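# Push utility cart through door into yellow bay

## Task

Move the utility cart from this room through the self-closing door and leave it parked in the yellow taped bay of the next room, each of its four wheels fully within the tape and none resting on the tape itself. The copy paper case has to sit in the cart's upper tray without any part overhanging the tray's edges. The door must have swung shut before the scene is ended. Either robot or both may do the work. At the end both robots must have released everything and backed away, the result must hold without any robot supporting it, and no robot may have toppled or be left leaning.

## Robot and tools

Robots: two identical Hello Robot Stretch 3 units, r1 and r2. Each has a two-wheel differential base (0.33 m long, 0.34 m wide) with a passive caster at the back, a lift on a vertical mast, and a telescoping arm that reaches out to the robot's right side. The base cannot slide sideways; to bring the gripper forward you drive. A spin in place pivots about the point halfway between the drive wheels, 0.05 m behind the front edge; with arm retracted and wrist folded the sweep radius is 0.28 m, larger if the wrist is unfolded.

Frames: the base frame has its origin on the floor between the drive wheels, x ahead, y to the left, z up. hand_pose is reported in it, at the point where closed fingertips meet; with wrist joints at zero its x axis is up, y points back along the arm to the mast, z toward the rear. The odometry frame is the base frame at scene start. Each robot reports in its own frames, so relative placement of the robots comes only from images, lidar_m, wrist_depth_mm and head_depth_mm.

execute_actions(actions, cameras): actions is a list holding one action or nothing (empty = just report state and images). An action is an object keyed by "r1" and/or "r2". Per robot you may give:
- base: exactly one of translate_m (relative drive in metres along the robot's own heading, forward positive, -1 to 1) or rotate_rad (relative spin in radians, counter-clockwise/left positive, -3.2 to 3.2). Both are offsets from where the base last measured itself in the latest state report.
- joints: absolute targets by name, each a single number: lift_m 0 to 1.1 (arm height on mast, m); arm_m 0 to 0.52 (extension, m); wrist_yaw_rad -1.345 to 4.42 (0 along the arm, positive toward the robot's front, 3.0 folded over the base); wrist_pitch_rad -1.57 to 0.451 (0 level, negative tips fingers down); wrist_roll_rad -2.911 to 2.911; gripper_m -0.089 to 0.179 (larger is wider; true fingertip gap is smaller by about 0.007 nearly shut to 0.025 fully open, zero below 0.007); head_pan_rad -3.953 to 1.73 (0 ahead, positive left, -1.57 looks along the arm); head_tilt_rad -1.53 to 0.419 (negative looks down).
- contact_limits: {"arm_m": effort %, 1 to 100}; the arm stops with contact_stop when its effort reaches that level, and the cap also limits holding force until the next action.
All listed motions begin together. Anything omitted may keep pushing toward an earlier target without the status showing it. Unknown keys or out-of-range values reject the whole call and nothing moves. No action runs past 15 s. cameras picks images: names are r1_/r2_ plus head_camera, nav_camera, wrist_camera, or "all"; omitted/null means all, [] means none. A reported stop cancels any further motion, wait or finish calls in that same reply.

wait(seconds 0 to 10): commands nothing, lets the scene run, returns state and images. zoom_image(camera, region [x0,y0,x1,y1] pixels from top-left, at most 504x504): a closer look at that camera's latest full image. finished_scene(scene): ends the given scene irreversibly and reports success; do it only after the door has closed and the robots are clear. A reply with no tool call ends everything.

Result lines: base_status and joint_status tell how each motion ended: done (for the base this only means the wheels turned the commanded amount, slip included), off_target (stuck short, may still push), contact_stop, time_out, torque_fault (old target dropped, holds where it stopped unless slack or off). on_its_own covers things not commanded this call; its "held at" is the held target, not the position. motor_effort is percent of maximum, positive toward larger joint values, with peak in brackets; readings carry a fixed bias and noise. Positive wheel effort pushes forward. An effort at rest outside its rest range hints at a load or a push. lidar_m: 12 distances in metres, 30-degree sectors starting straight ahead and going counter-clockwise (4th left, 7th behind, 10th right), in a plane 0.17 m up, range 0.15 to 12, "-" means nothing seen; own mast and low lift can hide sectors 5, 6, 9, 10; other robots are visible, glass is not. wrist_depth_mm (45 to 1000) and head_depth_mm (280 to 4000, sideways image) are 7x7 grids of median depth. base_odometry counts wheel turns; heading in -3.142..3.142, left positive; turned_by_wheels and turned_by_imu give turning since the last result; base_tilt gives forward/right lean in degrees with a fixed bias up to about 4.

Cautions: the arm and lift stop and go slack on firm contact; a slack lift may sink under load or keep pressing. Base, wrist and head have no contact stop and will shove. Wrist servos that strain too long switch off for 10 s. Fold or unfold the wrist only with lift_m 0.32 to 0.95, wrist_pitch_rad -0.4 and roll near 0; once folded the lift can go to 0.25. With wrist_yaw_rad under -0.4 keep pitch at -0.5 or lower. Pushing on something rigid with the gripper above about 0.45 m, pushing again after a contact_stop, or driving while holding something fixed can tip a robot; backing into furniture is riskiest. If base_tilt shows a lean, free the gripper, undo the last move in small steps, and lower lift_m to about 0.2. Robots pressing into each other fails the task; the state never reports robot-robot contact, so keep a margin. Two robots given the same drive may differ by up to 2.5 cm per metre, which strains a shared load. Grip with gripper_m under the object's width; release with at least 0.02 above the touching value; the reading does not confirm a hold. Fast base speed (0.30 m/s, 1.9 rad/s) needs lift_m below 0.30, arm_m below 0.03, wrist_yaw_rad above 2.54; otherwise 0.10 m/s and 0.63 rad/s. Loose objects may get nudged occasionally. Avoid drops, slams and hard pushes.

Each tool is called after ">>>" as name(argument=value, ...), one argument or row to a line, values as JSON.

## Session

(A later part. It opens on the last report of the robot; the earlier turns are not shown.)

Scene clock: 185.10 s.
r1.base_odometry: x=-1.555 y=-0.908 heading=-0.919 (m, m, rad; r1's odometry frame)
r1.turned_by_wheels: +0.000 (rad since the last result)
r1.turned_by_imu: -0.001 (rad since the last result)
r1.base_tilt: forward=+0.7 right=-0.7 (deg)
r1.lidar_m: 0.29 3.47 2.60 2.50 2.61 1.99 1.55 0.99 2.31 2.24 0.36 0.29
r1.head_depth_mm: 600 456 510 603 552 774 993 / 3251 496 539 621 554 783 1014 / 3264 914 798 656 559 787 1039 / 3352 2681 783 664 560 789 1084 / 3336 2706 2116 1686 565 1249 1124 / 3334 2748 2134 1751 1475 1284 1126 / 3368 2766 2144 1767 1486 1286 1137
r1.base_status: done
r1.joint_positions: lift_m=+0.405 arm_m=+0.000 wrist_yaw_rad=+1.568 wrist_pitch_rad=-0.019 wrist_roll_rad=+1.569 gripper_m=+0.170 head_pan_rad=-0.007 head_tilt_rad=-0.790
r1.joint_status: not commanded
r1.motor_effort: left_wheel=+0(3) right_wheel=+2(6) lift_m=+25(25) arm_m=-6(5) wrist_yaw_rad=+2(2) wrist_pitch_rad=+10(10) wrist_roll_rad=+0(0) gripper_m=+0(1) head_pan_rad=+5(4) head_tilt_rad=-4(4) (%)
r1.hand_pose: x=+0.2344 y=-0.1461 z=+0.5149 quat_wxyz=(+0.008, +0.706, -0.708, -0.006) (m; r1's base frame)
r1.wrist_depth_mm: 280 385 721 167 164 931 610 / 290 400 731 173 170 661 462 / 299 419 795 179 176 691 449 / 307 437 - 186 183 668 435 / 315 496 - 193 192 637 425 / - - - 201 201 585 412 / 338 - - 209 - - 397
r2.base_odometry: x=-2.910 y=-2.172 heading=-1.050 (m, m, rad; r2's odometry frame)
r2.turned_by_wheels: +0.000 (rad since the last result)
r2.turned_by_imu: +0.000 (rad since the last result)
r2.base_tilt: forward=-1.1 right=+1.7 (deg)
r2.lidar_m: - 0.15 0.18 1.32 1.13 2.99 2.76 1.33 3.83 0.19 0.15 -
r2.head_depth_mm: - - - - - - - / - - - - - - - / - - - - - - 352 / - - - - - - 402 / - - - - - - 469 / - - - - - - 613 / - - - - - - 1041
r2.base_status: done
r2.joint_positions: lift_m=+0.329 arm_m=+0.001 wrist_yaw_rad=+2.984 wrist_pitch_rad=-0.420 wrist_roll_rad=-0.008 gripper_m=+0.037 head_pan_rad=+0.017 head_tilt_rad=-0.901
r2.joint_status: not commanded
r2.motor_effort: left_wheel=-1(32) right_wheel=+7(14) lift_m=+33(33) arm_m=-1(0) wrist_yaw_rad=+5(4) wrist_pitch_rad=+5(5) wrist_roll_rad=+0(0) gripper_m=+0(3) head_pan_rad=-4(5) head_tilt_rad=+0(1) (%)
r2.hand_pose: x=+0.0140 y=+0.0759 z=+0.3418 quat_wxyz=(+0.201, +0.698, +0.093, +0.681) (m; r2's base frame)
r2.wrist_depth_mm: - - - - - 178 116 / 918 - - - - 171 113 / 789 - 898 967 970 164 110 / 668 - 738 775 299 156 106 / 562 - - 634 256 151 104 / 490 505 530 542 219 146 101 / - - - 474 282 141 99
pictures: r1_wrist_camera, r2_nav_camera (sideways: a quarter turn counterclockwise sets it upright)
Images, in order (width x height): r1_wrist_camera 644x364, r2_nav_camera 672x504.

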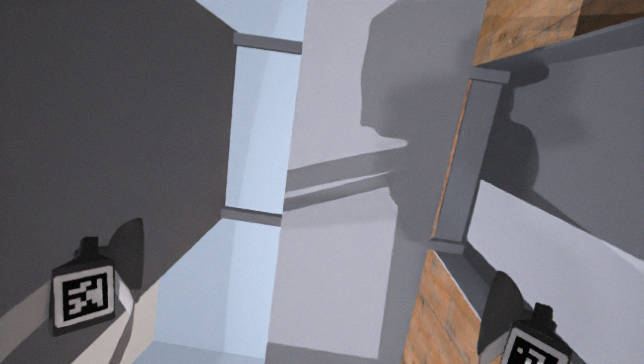

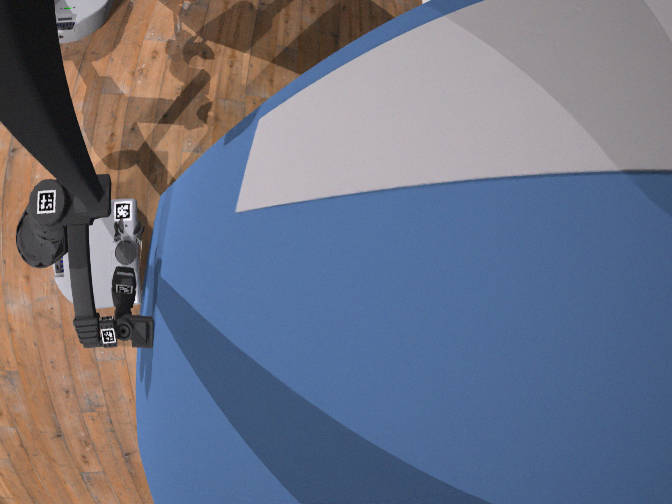

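>>> execute_actions(
  actions=[
    {"r1":{"base":{"translate_m":0.085},"joints":{"lift_m":0.39}},"r2":{"base":{"translate_m":0.15},"joints":{"head_pan_rad":-3.1,"head_tilt_rad":-0.7}}},
  ],
  cameras=[],
)

>>> execute_actions(
  actions=[
    {"r1":{"joints":{"gripper_m":0.02}}},
  ],
  cameras=[],
)

>>> execute_actions(
  actions=[
    {"r1":{"base":{"rotate_rad":-0.3}}},
  ],
  cameras=[],
)

>>> execute_actions(
  actions=[
    {"r1":{"base":{"translate_m":-0.6}}},
  ],
  cameras=["r1_wrist_camera","r2_nav_camera","r1_nav_camera"],
)

Scene clock: 193.50 s.
r1.base_odometry: x=-1.503 y=-0.976 heading=-0.919 (m, m, rad; r1's odometry frame)
r1.turned_by_wheels: +0.000 (rad since the last result)
r1.turned_by_imu: -0.001 (rad since the last result)
r1.base_tilt: forward=+0.7 right=-0.7 (deg)
r1.lidar_m: 0.20 0.22 2.59 2.50 2.61 2.07 1.59 1.08 2.31 2.23 0.25 0.21
r1.head_depth_mm: 3200 435 415 498 551 480 699 / 3220 808 599 543 555 482 729 / 3268 2643 799 659 558 485 732 / 3256 2677 804 646 562 496 749 / 3241 2707 2123 1720 571 498 1106 / 3254 2743 2142 1745 1466 1284 1132 / 3280 2774 2171 1766 1486 1288 1135
r1.base_status: done
r1.joint_positions: lift_m=+0.390 arm_m=+0.000 wrist_yaw_rad=+1.568 wrist_pitch_rad=-0.019 wrist_roll_rad=+1.569 gripper_m=+0.170 head_pan_rad=-0.007 head_tilt_rad=-0.790
r1.joint_status: all done
r1.motor_effort: left_wheel=+0(4) right_wheel=+2(7) lift_m=+25(27) arm_m=-5(5) wrist_yaw_rad=+2(2) wrist_pitch_rad=+10(10) wrist_roll_rad=+0(0) gripper_m=+1(0) head_pan_rad=+3(3) head_tilt_rad=-4(5) (%)
r1.hand_pose: x=+0.2344 y=-0.1461 z=+0.4999 quat_wxyz=(+0.008, +0.706, -0.708, -0.006) (m; r1's base frame)
r1.wrist_depth_mm: 297 412 90 88 87 86 429 / 306 427 93 92 90 90 442 / 316 441 97 95 94 94 431 / 324 463 101 99 97 520 420 / 335 523 104 102 101 534 406 / - - 109 107 105 523 394 / 356 - 114 111 110 - 379
r2.base_odometry: x=-2.835 y=-2.302 heading=-1.050 (m, m, rad; r2's odometry frame)
r2.turned_by_wheels: +0.000 (rad since the last result)
r2.turned_by_imu: -0.327 (rad since the last result)
r2.base_tilt: forward=-1.1 right=+1.7 (deg)
r2.lidar_m: - - 0.15 0.19 1.22 1.23 2.95 1.72 1.35 0.36 0.15 -
r2.head_depth_mm: 2749 3047 3313 2405 1827 1467 1228 / 2668 3015 3260 2375 1809 1460 1211 / 2593 2923 3214 2356 1786 1447 1207 / 2527 2875 3133 2300 1772 1433 1205 / 2510 2766 3070 2265 1750 1424 1191 / 2444 2733 2957 2236 1737 1399 1185 / 2421 2699 2890 2216 1728 1400 1176
r2.base_status: translate_m off_target (by the wheels' count: +0.1499 of +0.1500)
r2.joint_positions: lift_m=+0.330 arm_m=+0.001 wrist_yaw_rad=+2.991 wrist_pitch_rad=-0.418 wrist_roll_rad=-0.008 gripper_m=+0.037 head_pan_rad=-3.055 head_tilt_rad=-0.607
r2.joint_status: head_pan_rad off_target (ended at -3.055, target -3.100); head_tilt_rad off_target (ended at -0.607, target -0.700)
r2.on_its_own: left_wheel is at rest, and its effort (+37) is outside its rest range (-18 to +18)
r2.motor_effort: left_wheel=+37(100) right_wheel=+5(49) lift_m=+26(33) arm_m=+0(0) wrist_yaw_rad=-1(7) wrist_pitch_rad=+5(6) wrist_roll_rad=+0(0) gripper_m=+1(0) head_pan_rad=-26(100) head_tilt_rad=-33(35) (%)
r2.hand_pose: x=+0.0123 y=+0.0764 z=+0.3425 quat_wxyz=(+0.198, +0.698, +0.096, +0.682) (m; r2's base frame)
r2.wrist_depth_mm: - - - 250 132 91 69 / 909 - - 256 134 91 69 / 785 - 909 263 136 92 70 / 650 - 718 276 139 93 70 / 558 565 - 365 132 94 71 / 492 504 530 340 133 96 72 / - - - 261 159 97 72
pictures: none
No camera images: the call's "cameras" was empty. Leave "cameras" out to get every camera's image.

Scene clock: 195.50 s.
r1.base_odometry: x=-1.503 y=-0.976 heading=-0.920 (m, m, rad; r1's odometry frame)
r1.turned_by_wheels: +0.000 (rad since the last result)
r1.turned_by_imu: -0.001 (rad since the last result)
r1.base_tilt: forward=+0.6 right=-0.7 (deg)
r1.lidar_m: 0.20 0.22 2.59 2.50 2.61 2.07 1.59 1.08 2.31 2.23 0.25 0.21
r1.head_depth_mm: 3146 435 415 499 551 478 708 / 3227 810 596 545 555 482 722 / 3324 2669 804 657 558 485 731 / 3274 2672 805 646 562 496 748 / 3309 2692 2111 1733 573 498 1108 / 3245 2742 2127 1744 1483 1283 1134 / 3332 2774 2158 1767 1486 1291 1134
r1.base_status: not commanded
r1.joint_positions: lift_m=+0.390 arm_m=+0.000 wrist_yaw_rad=+1.568 wrist_pitch_rad=-0.040 wrist_roll_rad=+1.570 gripper_m=+0.022 head_pan_rad=-0.007 head_tilt_rad=-0.790
r1.joint_status: all done
r1.motor_effort: left_wheel=+0(0) right_wheel=+10(10) lift_m=+27(27) arm_m=-5(5) wrist_yaw_rad=+1(2) wrist_pitch_rad=+22(23) wrist_roll_rad=+0(0) gripper_m=-46(97) head_pan_rad=+4(3) head_tilt_rad=-5(4) (%)
r1.hand_pose: x=+0.2337 y=-0.1460 z=+0.4945 quat_wxyz=(+0.015, +0.706, -0.708, -0.014) (m; r1's base frame)
r1.wrist_depth_mm: 309 429 90 89 89 89 404 / 316 448 93 93 92 93 431 / 327 465 97 96 95 532 415 / 336 486 101 100 99 560 404 / 346 471 105 104 103 578 396 / 355 - 109 109 107 533 382 / 364 - 115 113 113 477 374
r2.base_odometry: x=-2.835 y=-2.302 heading=-1.050 (m, m, rad; r2's odometry frame)
r2.turned_by_wheels: +0.000 (rad since the last result)
r2.turned_by_imu: +0.000 (rad since the last result)
r2.base_tilt: forward=-1.2 right=+1.7 (deg)
r2.lidar_m: - - 0.15 0.19 1.22 1.23 2.96 1.72 1.35 0.36 0.15 -
r2.head_depth_mm: 2711 3095 3306 2414 1834 1458 1232 / 2659 3006 3249 2382 1799 1461 1223 / 2616 2913 3167 2316 1786 1435 1204 / 2586 2846 3066 2330 1780 1424 1204 / 2517 2803 3082 2275 1750 1420 1193 / 2437 2758 2960 2245 1734 1401 1186 / 2410 2634 2907 2211 1721 1387 1181
r2.base_status: not commanded
r2.joint_positions: lift_m=+0.330 arm_m=+0.001 wrist_yaw_rad=+2.991 wrist_pitch_rad=-0.418 wrist_roll_rad=-0.008 gripper_m=+0.037 head_pan_rad=-3.055 head_tilt_rad=-0.607
r2.joint_status: not commanded
r2.on_its_own: left_wheel is at rest, and its effort (+37) is outside its rest range (-18 to +18)
r2.motor_effort: left_wheel=+37(37) right_wheel=+5(6) lift_m=+27(26) arm_m=+0(0) wrist_yaw_rad=+0(0) wrist_pitch_rad=+6(5) wrist_roll_rad=+0(0) gripper_m=+1(1) head_pan_rad=-26(26) head_tilt_rad=-34(33) (%)
r2.hand_pose: x=+0.0123 y=+0.0764 z=+0.3425 quat_wxyz=(+0.198, +0.698, +0.096, +0.682) (m; r2's base frame)
r2.wrist_depth_mm: - - - 251 133 90 69 / 901 - - 256 135 91 69 / 784 - 907 263 137 92 70 / 654 - 741 276 139 93 70 / 566 567 - 367 133 94 71 / 489 507 530 337 133 95 72 / - - - 260 159 97 72
pictures: none
No camera images: the call's "cameras" was empty. Leave "cameras" out to get every camera's image.

Scene clock: 197.50 s.
r1.base_odometry: x=-1.503 y=-0.976 heading=-1.219 (m, m, rad; r1's odometry frame)
r1.turned_by_wheels: -0.300 (rad since the last result)
r1.turned_by_imu: -0.306 (rad since the last result)
r1.base_tilt: forward=+0.7 right=-0.7 (deg)
r1.lidar_m: 0.17 0.17 2.95 2.51 2.50 2.32 2.06 1.08 1.11 2.24 0.33 0.19
r1.head_depth_mm: 3184 432 446 554 551 495 940 / 601 436 432 531 553 483 743 / 3407 441 417 510 556 483 718 / 3340 467 485 614 560 486 685 / 3294 2584 806 665 563 489 475 / 3239 2730 790 667 578 1214 1112 / 3165 2743 2074 1765 1481 1286 1136
r1.base_status: done
r1.joint_positions: lift_m=+0.390 arm_m=+0.000 wrist_yaw_rad=+1.632 wrist_pitch_rad=-0.044 wrist_roll_rad=+1.592 gripper_m=+0.029 head_pan_rad=-0.007 head_tilt_rad=-0.793
r1.joint_status: not commanded
r1.on_its_own: wrist_yaw_rad is held at +1.632, not at your +1.570, by its stall guard, which is not easing now; gripper_m is held at +0.027, not at your +0.020, by its stall guard, which is still easing
r1.motor_effort: left_wheel=+3(20) right_wheel=-12(37) lift_m=+31(31) arm_m=+1(6) wrist_yaw_rad=+0(39) wrist_pitch_rad=+24(26) wrist_roll_rad=-8(8) gripper_m=-33(46) head_pan_rad=+4(3) head_tilt_rad=-2(4) (%)
r1.hand_pose: x=+0.2331 y=-0.1294 z=+0.4933 quat_wxyz=(+0.009, +0.728, -0.685, -0.023) (m; r1's base frame)
r1.wrist_depth_mm: 314 - - 147 149 956 615 / 322 455 - 146 147 913 378 / 331 470 144 144 145 573 409 / 339 491 141 141 142 599 400 / 347 499 139 139 141 574 394 / 357 460 137 137 138 559 383 / 362 - 135 135 136 512 374
r2.base_odometry: x=-2.835 y=-2.302 heading=-1.050 (m, m, rad; r2's odometry frame)
r2.turned_by_wheels: +0.000 (rad since the last result)
r2.turned_by_imu: +0.000 (rad since the last result)
r2.base_tilt: forward=-1.2 right=+1.7 (deg)
r2.lidar_m: - - 0.15 0.19 1.21 3.47 2.96 1.72 1.34 0.36 0.15 -
r2.head_depth_mm: 2714 3109 3326 2407 1822 1460 1229 / 2689 3011 3247 2384 1805 1446 1215 / 2608 2892 3224 2336 1798 1451 1208 / 2568 2849 3068 2312 1763 1437 1202 / 2521 2840 3057 2306 1747 1424 1193 / 2446 2727 2940 2262 1737 1412 1183 / 2399 2697 2900 2214 1712 1395 1176
r2.base_status: not commanded
r2.joint_positions: lift_m=+0.330 arm_m=+0.001 wrist_yaw_rad=+2.991 wrist_pitch_rad=-0.418 wrist_roll_rad=-0.008 gripper_m=+0.037 head_pan_rad=-3.055 head_tilt_rad=-0.607
r2.joint_status: not commanded
r2.on_its_own: left_wheel is at rest, and its effort (+37) is outside its rest range (-18 to +18)
r2.motor_effort: left_wheel=+37(37) right_wheel=+5(5) lift_m=+26(25) arm_m=+0(0) wrist_yaw_rad=-1(0) wrist_pitch_rad=+5(5) wrist_roll_rad=+0(0) gripper_m=+1(0) head_pan_rad=-26(26) head_tilt_rad=-33(34) (%)
r2.hand_pose: x=+0.0123 y=+0.0764 z=+0.3425 quat_wxyz=(+0.198, +0.698, +0.096, +0.682) (m; r2's base frame)
r2.wrist_depth_mm: - - - 251 132 90 69 / 931 - - 256 134 91 69 / 784 - 927 264 137 92 70 / 652 - 736 275 139 93 70 / 557 570 - 366 132 94 71 / 487 505 535 336 133 95 72 / - - - 260 159 97 73
pictures: none
No camera images: the call's "cameras" was empty. Leave "cameras" out to get every camera's image.

Scene clock: 204.60 s.
r1.base_odometry: x=-1.710 y=-0.412 heading=-1.219 (m, m, rad; r1's odometry frame)
r1.turned_by_wheels: +0.000 (rad since the last result)
r1.turned_by_imu: -0.003 (rad since the last result)
r1.base_tilt: forward=+0.7 right=-0.7 (deg)
r1.lidar_m: 0.21 0.22 2.75 2.33 2.33 1.65 1.47 1.21 0.71 0.82 0.29 0.22
r1.head_depth_mm: 591 432 437 530 550 488 736 / 3532 437 441 535 553 491 741 / 3618 845 752 632 558 493 743 / 3650 2659 803 660 561 496 749 / 3711 2667 1921 665 540 497 1104 / 3604 2692 2113 1749 1468 1258 1131 / 3516 2755 2141 1744 1484 1280 1138
r1.base_status: done
r1.joint_positions: lift_m=+0.390 arm_m=+0.000 wrist_yaw_rad=+1.618 wrist_pitch_rad=-0.045 wrist_roll_rad=+1.575 gripper_m=+0.055 head_pan_rad=-0.007 head_tilt_rad=-0.793
r1.joint_status: not commanded
r1.on_its_own: wrist_yaw_rad is held at +1.632, not at your +1.570, by its stall guard, which is not easing now; gripper_m is held at +0.054, not at your +0.020, by its stall guard, which is not easing now
r1.motor_effort: left_wheel=+1(4) right_wheel=-6(31) lift_m=+31(31) arm_m=+1(1) wrist_yaw_rad=+11(16) wrist_pitch_rad=+25(25) wrist_roll_rad=-2(8) gripper_m=-22(33) head_pan_rad=+3(3) head_tilt_rad=-3(3) (%)
r1.hand_pose: x=+0.2332 y=-0.1328 z=+0.4930 quat_wxyz=(+0.015, +0.723, -0.690, -0.017) (m; r1's base frame)
r1.wrist_depth_mm: 315 437 118 117 117 901 420 / 320 455 122 120 120 608 422 / 329 467 125 124 124 618 414 / 338 488 129 127 127 593 399 / 349 506 132 131 132 578 390 / 359 486 136 135 135 546 382 / 361 - 140 140 140 479 369
r2.base_odometry: x=-2.835 y=-2.302 heading=-1.050 (m, m, rad; r2's odometry frame)
r2.turned_by_wheels: +0.000 (rad since the last result)
r2.turned_by_imu: +0.001 (rad since the last result)
r2.base_tilt: forward=-1.2 right=+1.8 (deg)
r2.lidar_m: - - 0.15 0.19 0.74 0.82 2.95 1.71 1.34 0.36 0.15 -
r2.head_depth_mm: 2749 3108 3335 2126 1028 1193 1150 / 2677 3028 3215 2397 1051 1278 1131 / 2630 2935 3188 2332 1731 1315 1154 / 2560 2865 3111 2286 1772 1427 1197 / 2537 2805 3053 2276 1739 1421 1188 / 2472 2704 3009 2270 1727 1404 1180 / 2420 2669 2916 2220 1719 1398 1173
r2.base_status: not commanded
r2.joint_positions: lift_m=+0.330 arm_m=+0.001 wrist_yaw_rad=+2.991 wrist_pitch_rad=-0.418 wrist_roll_rad=-0.008 gripper_m=+0.037 head_pan_rad=-3.055 head_tilt_rad=-0.607
r2.joint_status: not commanded
r2.on_its_own: left_wheel is at rest, and its effort (+37) is outside its rest range (-18 to +18)
r2.motor_effort: left_wheel=+37(37) right_wheel=+5(5) lift_m=+26(25) arm_m=+0(0) wrist_yaw_rad=+1(0) wrist_pitch_rad=+5(5) wrist_roll_rad=+0(0) gripper_m=+1(1) head_pan_rad=-26(25) head_tilt_rad=-34(33) (%)
r2.hand_pose: x=+0.0123 y=+0.0764 z=+0.3425 quat_wxyz=(+0.198, +0.698, +0.096, +0.682) (m; r2's base frame)
r2.wrist_depth_mm: 886 - - 250 133 91 69 / 616 - - 256 134 91 69 / 743 - 906 264 137 92 70 / 653 - 737 276 139 93 70 / 560 566 - 366 133 94 71 / 486 509 528 340 133 96 72 / - - - 261 158 97 72
pictures: r1_nav_camera (sideways: a quarter turn counterclockwise sets it upright), r1_wrist_camera, r2_nav_camera (sideways: a quarter turn counterclockwise sets it upright)
Images, in order (width x height): r1_nav_camera 672x504, r1_wrist_camera 644x364, r2_nav_camera 672x504.

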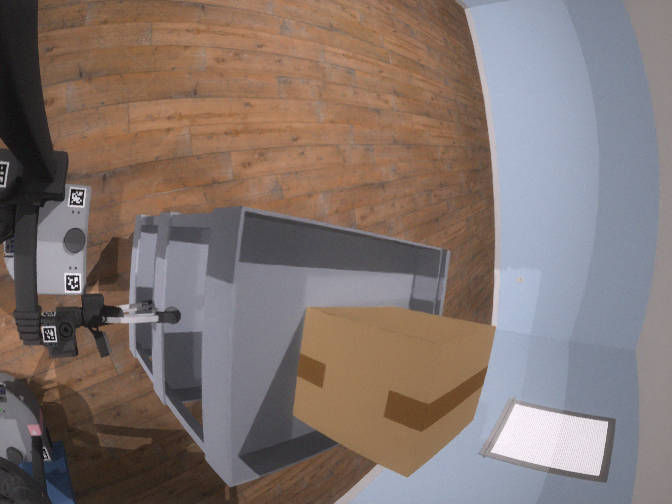

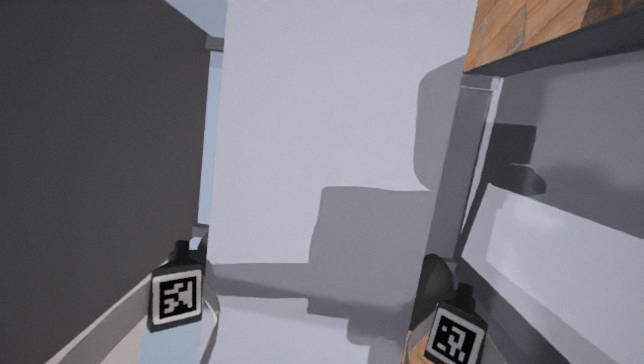

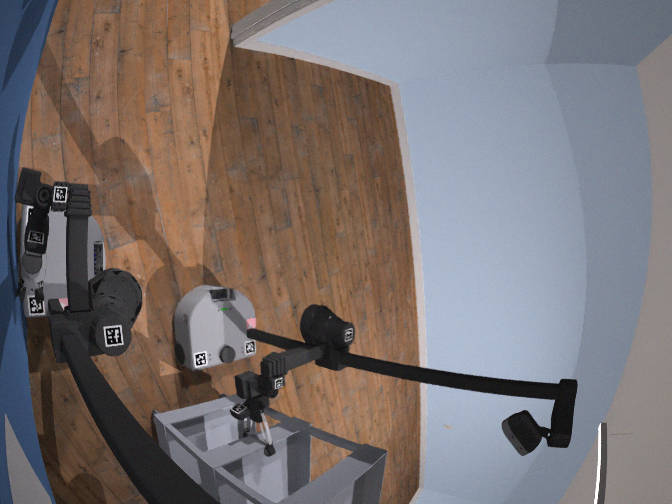

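>>> execute_actions(
  actions=[
    {"r1":{"base":{"translate_m":-0.75}},"r2":{"base":{"translate_m":-0.005},"joints":{"head_pan_rad":-2.6,"head_tilt_rad":-0.6}}},
  ],
  cameras=[],
)

>>> execute_actions(
  actions=[
    {"r1":{"base":{"rotate_rad":0.33}}},
  ],
  cameras=[],
)

>>> execute_actions(
  actions=[
    {"r1":{"base":{"translate_m":-0.3}}},
  ],
  cameras=["r2_nav_camera","r1_nav_camera"],
)

Scene clock: 218.70 s.
r1.base_odometry: x=-1.969 y=+0.292 heading=-1.219 (m, m, rad; r1's odometry frame)
r1.turned_by_wheels: +0.000 (rad since the last result)
r1.turned_by_imu: -0.004 (rad since the last result)
r1.base_tilt: forward=+0.7 right=-0.7 (deg)
r1.lidar_m: 0.25 4.49 2.50 2.12 1.45 0.80 0.72 3.58 0.90 0.84 0.28 0.25
r1.head_depth_mm: 3528 855 760 573 550 487 725 / 3588 884 789 650 554 509 895 / 3635 2617 792 654 556 756 988 / 3705 2648 2085 1679 547 695 1087 / 3702 2689 2098 1725 1460 1268 1119 / 3765 2727 2112 1739 1474 1284 1131 / 3868 2731 2141 1748 1489 1282 1133
r1.base_status: done
r1.joint_positions: lift_m=+0.390 arm_m=+0.000 wrist_yaw_rad=+1.493 wrist_pitch_rad=-0.044 wrist_roll_rad=+1.572 gripper_m=+0.055 head_pan_rad=-0.007 head_tilt_rad=-0.793
r1.joint_status: not commanded
r1.on_its_own: wrist_yaw_rad is held at +1.488, not at your +1.570, by its stall guard, which is not easing now; gripper_m is held at +0.054, not at your +0.020, by its stall guard, which is not easing now
r1.motor_effort: left_wheel=+3(5) right_wheel=-12(28) lift_m=+31(31) arm_m=+1(1) wrist_yaw_rad=-3(30) wrist_pitch_rad=+24(24) wrist_roll_rad=-1(2) gripper_m=-22(22) head_pan_rad=+4(3) head_tilt_rad=-3(2) (%)
r1.hand_pose: x=+0.2328 y=-0.1647 z=+0.4932 quat_wxyz=(+0.015, +0.679, -0.734, -0.017) (m; r1's base frame)
r1.wrist_depth_mm: 313 433 100 98 97 490 436 / 319 451 105 103 102 563 423 / 328 467 112 109 108 590 411 / 339 490 119 116 115 604 403 / 347 508 127 124 124 571 391 / 359 - 135 133 132 518 381 / - - 148 144 143 451 372
r2.base_odometry: x=-2.838 y=-2.298 heading=-1.049 (m, m, rad; r2's odometry frame)
r2.turned_by_wheels: +0.000 (rad since the last result)
r2.turned_by_imu: +0.004 (rad since the last result)
r2.base_tilt: forward=-1.1 right=+1.6 (deg)
r2.lidar_m: - - 0.15 0.19 0.30 0.27 0.27 0.33 1.35 0.38 0.15 -
r2.head_depth_mm: 2390 2648 2880 2547 721 449 460 / 2428 2679 3027 2506 709 574 457 / 656 2612 2994 2361 665 556 756 / 2520 2864 3121 1148 1066 598 763 / 2002 2215 2467 2347 1018 1268 1204 / 1545 1667 1832 2013 1775 1430 1194 / 1271 1354 1455 1559 1664 1418 1195
r2.base_status: done
r2.joint_positions: lift_m=+0.330 arm_m=+0.001 wrist_yaw_rad=+2.992 wrist_pitch_rad=-0.418 wrist_roll_rad=-0.008 gripper_m=+0.037 head_pan_rad=-2.596 head_tilt_rad=-0.577
r2.joint_status: head_tilt_rad off_target (ended at -0.577, target -0.600); the others done
r2.motor_effort: left_wheel=+3(32) right_wheel=-6(24) lift_m=+26(26) arm_m=+0(0) wrist_yaw_rad=-1(0) wrist_pitch_rad=+5(5) wrist_roll_rad=+0(1) gripper_m=+0(0) head_pan_rad=-2(43) head_tilt_rad=-8(32) (%)
r2.hand_pose: x=+0.0123 y=+0.0764 z=+0.3425 quat_wxyz=(+0.198, +0.698, +0.096, +0.682) (m; r2's base frame)
r2.wrist_depth_mm: - - - - 134 92 70 / 936 - - 258 136 93 70 / 429 - 900 266 138 94 71 / 425 - 736 277 140 94 72 / 346 464 - 339 134 96 72 / 465 501 536 342 128 97 73 / - - - 262 162 98 73
pictures: none
No camera images: the call's "cameras" was empty. Leave "cameras" out to get every camera's image.

Scene clock: 220.23 s.
r1.base_odometry: x=-1.969 y=+0.292 heading=-0.889 (m, m, rad; r1's odometry frame)
r1.turned_by_wheels: +0.330 (rad since the last result)
r1.turned_by_imu: +0.323 (rad since the last result)
r1.base_tilt: forward=+0.7 right=-0.7 (deg)
r1.lidar_m: 0.31 2.91 2.18 2.12 0.94 0.72 3.59 1.04 0.84 0.30 0.26 0.26
r1.head_depth_mm: 3592 2583 2039 646 550 483 699 / 3578 2584 2053 621 552 780 960 / 3640 2630 2067 1713 561 813 1077 / 3683 2660 2089 1713 1461 1266 1123 / 3683 2697 2112 1732 1474 1273 1131 / 3824 2708 2116 1741 1471 1276 1131 / 3913 2771 2143 1754 1484 1285 1135
r1.base_status: done
r1.joint_positions: lift_m=+0.390 arm_m=+0.000 wrist_yaw_rad=+1.462 wrist_pitch_rad=-0.039 wrist_roll_rad=+1.546 gripper_m=+0.057 head_pan_rad=-0.007 head_tilt_rad=-0.793
r1.joint_status: not commanded
r1.on_its_own: wrist_yaw_rad is held at +1.488, not at your +1.570, by its stall guard, which is still easing; gripper_m is held at +0.057, not at your +0.020, by its stall guard, which is still easing
r1.motor_effort: left_wheel=-2(8) right_wheel=+16(31) lift_m=+31(31) arm_m=-2(2) wrist_yaw_rad=+22(55) wrist_pitch_rad=+21(24) wrist_roll_rad=+9(9) gripper_m=-7(23) head_pan_rad=+3(3) head_tilt_rad=-3(3) (%)
r1.hand_pose: x=+0.2322 y=-0.1729 z=+0.4945 quat_wxyz=(+0.023, +0.667, -0.744, -0.006) (m; r1's base frame)
r1.wrist_depth_mm: 304 57 55 53 51 50 48 / 315 362 61 59 57 55 53 / 326 401 71 68 65 63 362 / 338 449 83 79 75 72 403 / 350 - 99 94 89 454 393 / - - 124 117 108 756 381 / 294 289 180 155 151 712 360
r2.base_odometry: x=-2.838 y=-2.298 heading=-1.050 (m, m, rad; r2's odometry frame)
r2.turned_by_wheels: +0.000 (rad since the last result)
r2.turned_by_imu: +0.000 (rad since the last result)
r2.base_tilt: forward=-1.1 right=+1.7 (deg)
r2.lidar_m: - - 0.15 0.19 0.31 0.29 0.30 0.41 1.35 0.38 0.15 -
r2.head_depth_mm: 2392 2639 2906 2531 727 514 456 / 2460 2724 2960 2464 698 536 749 / 657 2749 3121 2409 672 700 778 / 2499 2733 3011 1136 1067 914 1008 / 2002 2205 2485 2307 1099 1241 1199 / 1555 1666 1847 1991 1789 1426 1200 / 1261 1349 1452 1567 1650 1431 1192
r2.base_status: not commanded
r2.joint_positions: lift_m=+0.330 arm_m=+0.001 wrist_yaw_rad=+2.992 wrist_pitch_rad=-0.418 wrist_roll_rad=-0.008 gripper_m=+0.037 head_pan_rad=-2.596 head_tilt_rad=-0.577
r2.joint_status: not commanded
r2.motor_effort: left_wheel=+0(3) right_wheel=+0(5) lift_m=+26(26) arm_m=+0(0) wrist_yaw_rad=+0(0) wrist_pitch_rad=+5(5) wrist_roll_rad=+0(0) gripper_m=+0(0) head_pan_rad=-3(3) head_tilt_rad=-8(8) (%)
r2.hand_pose: x=+0.0123 y=+0.0764 z=+0.3425 quat_wxyz=(+0.198, +0.698, +0.096, +0.682) (m; r2's base frame)
r2.wrist_depth_mm: 286 - - - 134 92 70 / 600 - - 258 136 93 70 / 406 - 913 265 138 93 71 / 392 - 741 278 141 94 72 / 346 457 - 340 134 96 72 / 467 486 533 340 128 97 73 / - - - 264 161 98 74
pictures: none
No camera images: the call's "cameras" was empty. Leave "cameras" out to get every camera's image.

Scene clock: 224.23 s.
r1.base_odometry: x=-2.158 y=+0.525 heading=-0.889 (m, m, rad; r1's odometry frame)
r1.turned_by_wheels: +0.000 (rad since the last result)
r1.turned_by_imu: -0.002 (rad since the last result)
r1.base_tilt: forward=+0.7 right=-0.7 (deg)
r1.lidar_m: 0.26 2.93 2.19 1.35 0.53 0.46 3.28 3.46 0.78 0.77 0.27 0.25
r1.head_depth_mm: 3503 859 782 589 549 477 722 / 3561 2606 779 651 554 508 818 / 3581 2620 2014 640 556 768 1001 / 3670 2673 2087 1709 542 754 1085 / 3766 2708 2092 1735 1473 1274 1126 / 3779 2711 2134 1732 1472 1278 1128 / 3870 2747 2154 1770 1488 1280 1139
r1.base_status: done
r1.joint_positions: lift_m=+0.390 arm_m=+0.000 wrist_yaw_rad=+1.516 wrist_pitch_rad=-0.041 wrist_roll_rad=+1.566 gripper_m=+0.058 head_pan_rad=-0.007 head_tilt_rad=-0.793
r1.joint_status: not commanded
r1.on_its_own: wrist_yaw_rad is held at +1.495, not at your +1.570, by its stall guard, which is not easing now; gripper_m is held at +0.057, not at your +0.020, by its stall guard, which is not easing now; wrist_yaw_rad is at rest, and its effort (-16) is outside its rest range (-12 to +12)
r1.motor_effort: left_wheel=+2(6) right_wheel=-7(19) lift_m=+31(31) arm_m=-1(2) wrist_yaw_rad=-16(28) wrist_pitch_rad=+23(23) wrist_roll_rad=+1(8) gripper_m=-22(21) head_pan_rad=+4(3) head_tilt_rad=-2(3) (%)
r1.hand_pose: x=+0.2333 y=-0.1589 z=+0.4940 quat_wxyz=(+0.016, +0.687, -0.726, -0.013) (m; r1's base frame)
r1.wrist_depth_mm: 309 427 89 87 86 85 440 / 318 447 95 93 92 93 426 / 327 470 102 100 99 545 419 / 337 483 111 108 106 575 406 / 347 536 121 118 116 574 393 / 359 - 131 129 127 503 386 / - - 149 143 141 442 373
r2.base_odometry: x=-2.838 y=-2.298 heading=-1.050 (m, m, rad; r2's odometry frame)
r2.turned_by_wheels: +0.000 (rad since the last result)
r2.turned_by_imu: +0.001 (rad since the last result)
r2.base_tilt: forward=-1.1 right=+1.8 (deg)
r2.lidar_m: - - 0.15 0.19 4.99 0.30 0.30 0.32 0.48 0.38 0.15 -
r2.head_depth_mm: 2403 2623 2824 432 400 446 444 / 2420 2692 2891 428 442 494 470 / 2496 2776 3055 455 492 533 740 / 2553 2826 3085 506 566 543 769 / 1971 2225 2514 2351 697 841 808 / 897 1688 1781 1193 668 843 1041 / 1155 1331 1446 1181 968 1283 1190
r2.base_status: not commanded
r2.joint_positions: lift_m=+0.330 arm_m=+0.001 wrist_yaw_rad=+2.992 wrist_pitch_rad=-0.418 wrist_roll_rad=-0.008 gripper_m=+0.037 head_pan_rad=-2.596 head_tilt_rad=-0.577
r2.joint_status: not commanded
r2.motor_effort: left_wheel=+0(0) right_wheel=+0(0) lift_m=+26(26) arm_m=+0(0) wrist_yaw_rad=-1(0) wrist_pitch_rad=+5(6) wrist_roll_rad=+0(0) gripper_m=+0(0) head_pan_rad=-3(3) head_tilt_rad=-8(8) (%)
r2.hand_pose: x=+0.0123 y=+0.0764 z=+0.3425 quat_wxyz=(+0.198, +0.698, +0.096, +0.682) (m; r2's base frame)
r2.wrist_depth_mm: - - - - 134 92 70 / 997 - - 259 136 92 70 / 784 - 905 266 138 93 71 / 658 - 736 279 141 95 72 / 566 566 - 338 135 96 72 / 494 507 535 341 128 97 73 / - - - 264 161 98 73
pictures: r1_nav_camera (sideways: a quarter turn counterclockwise sets it upright), r2_nav_camera (sideways: a quarter turn counterclockwise sets it upright)
Images, in order (width x height): r1_nav_camera 672x504, r2_nav_camera 672x504.

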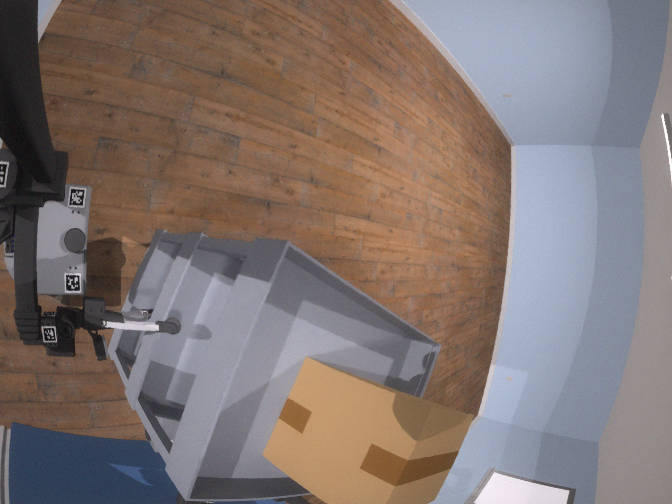

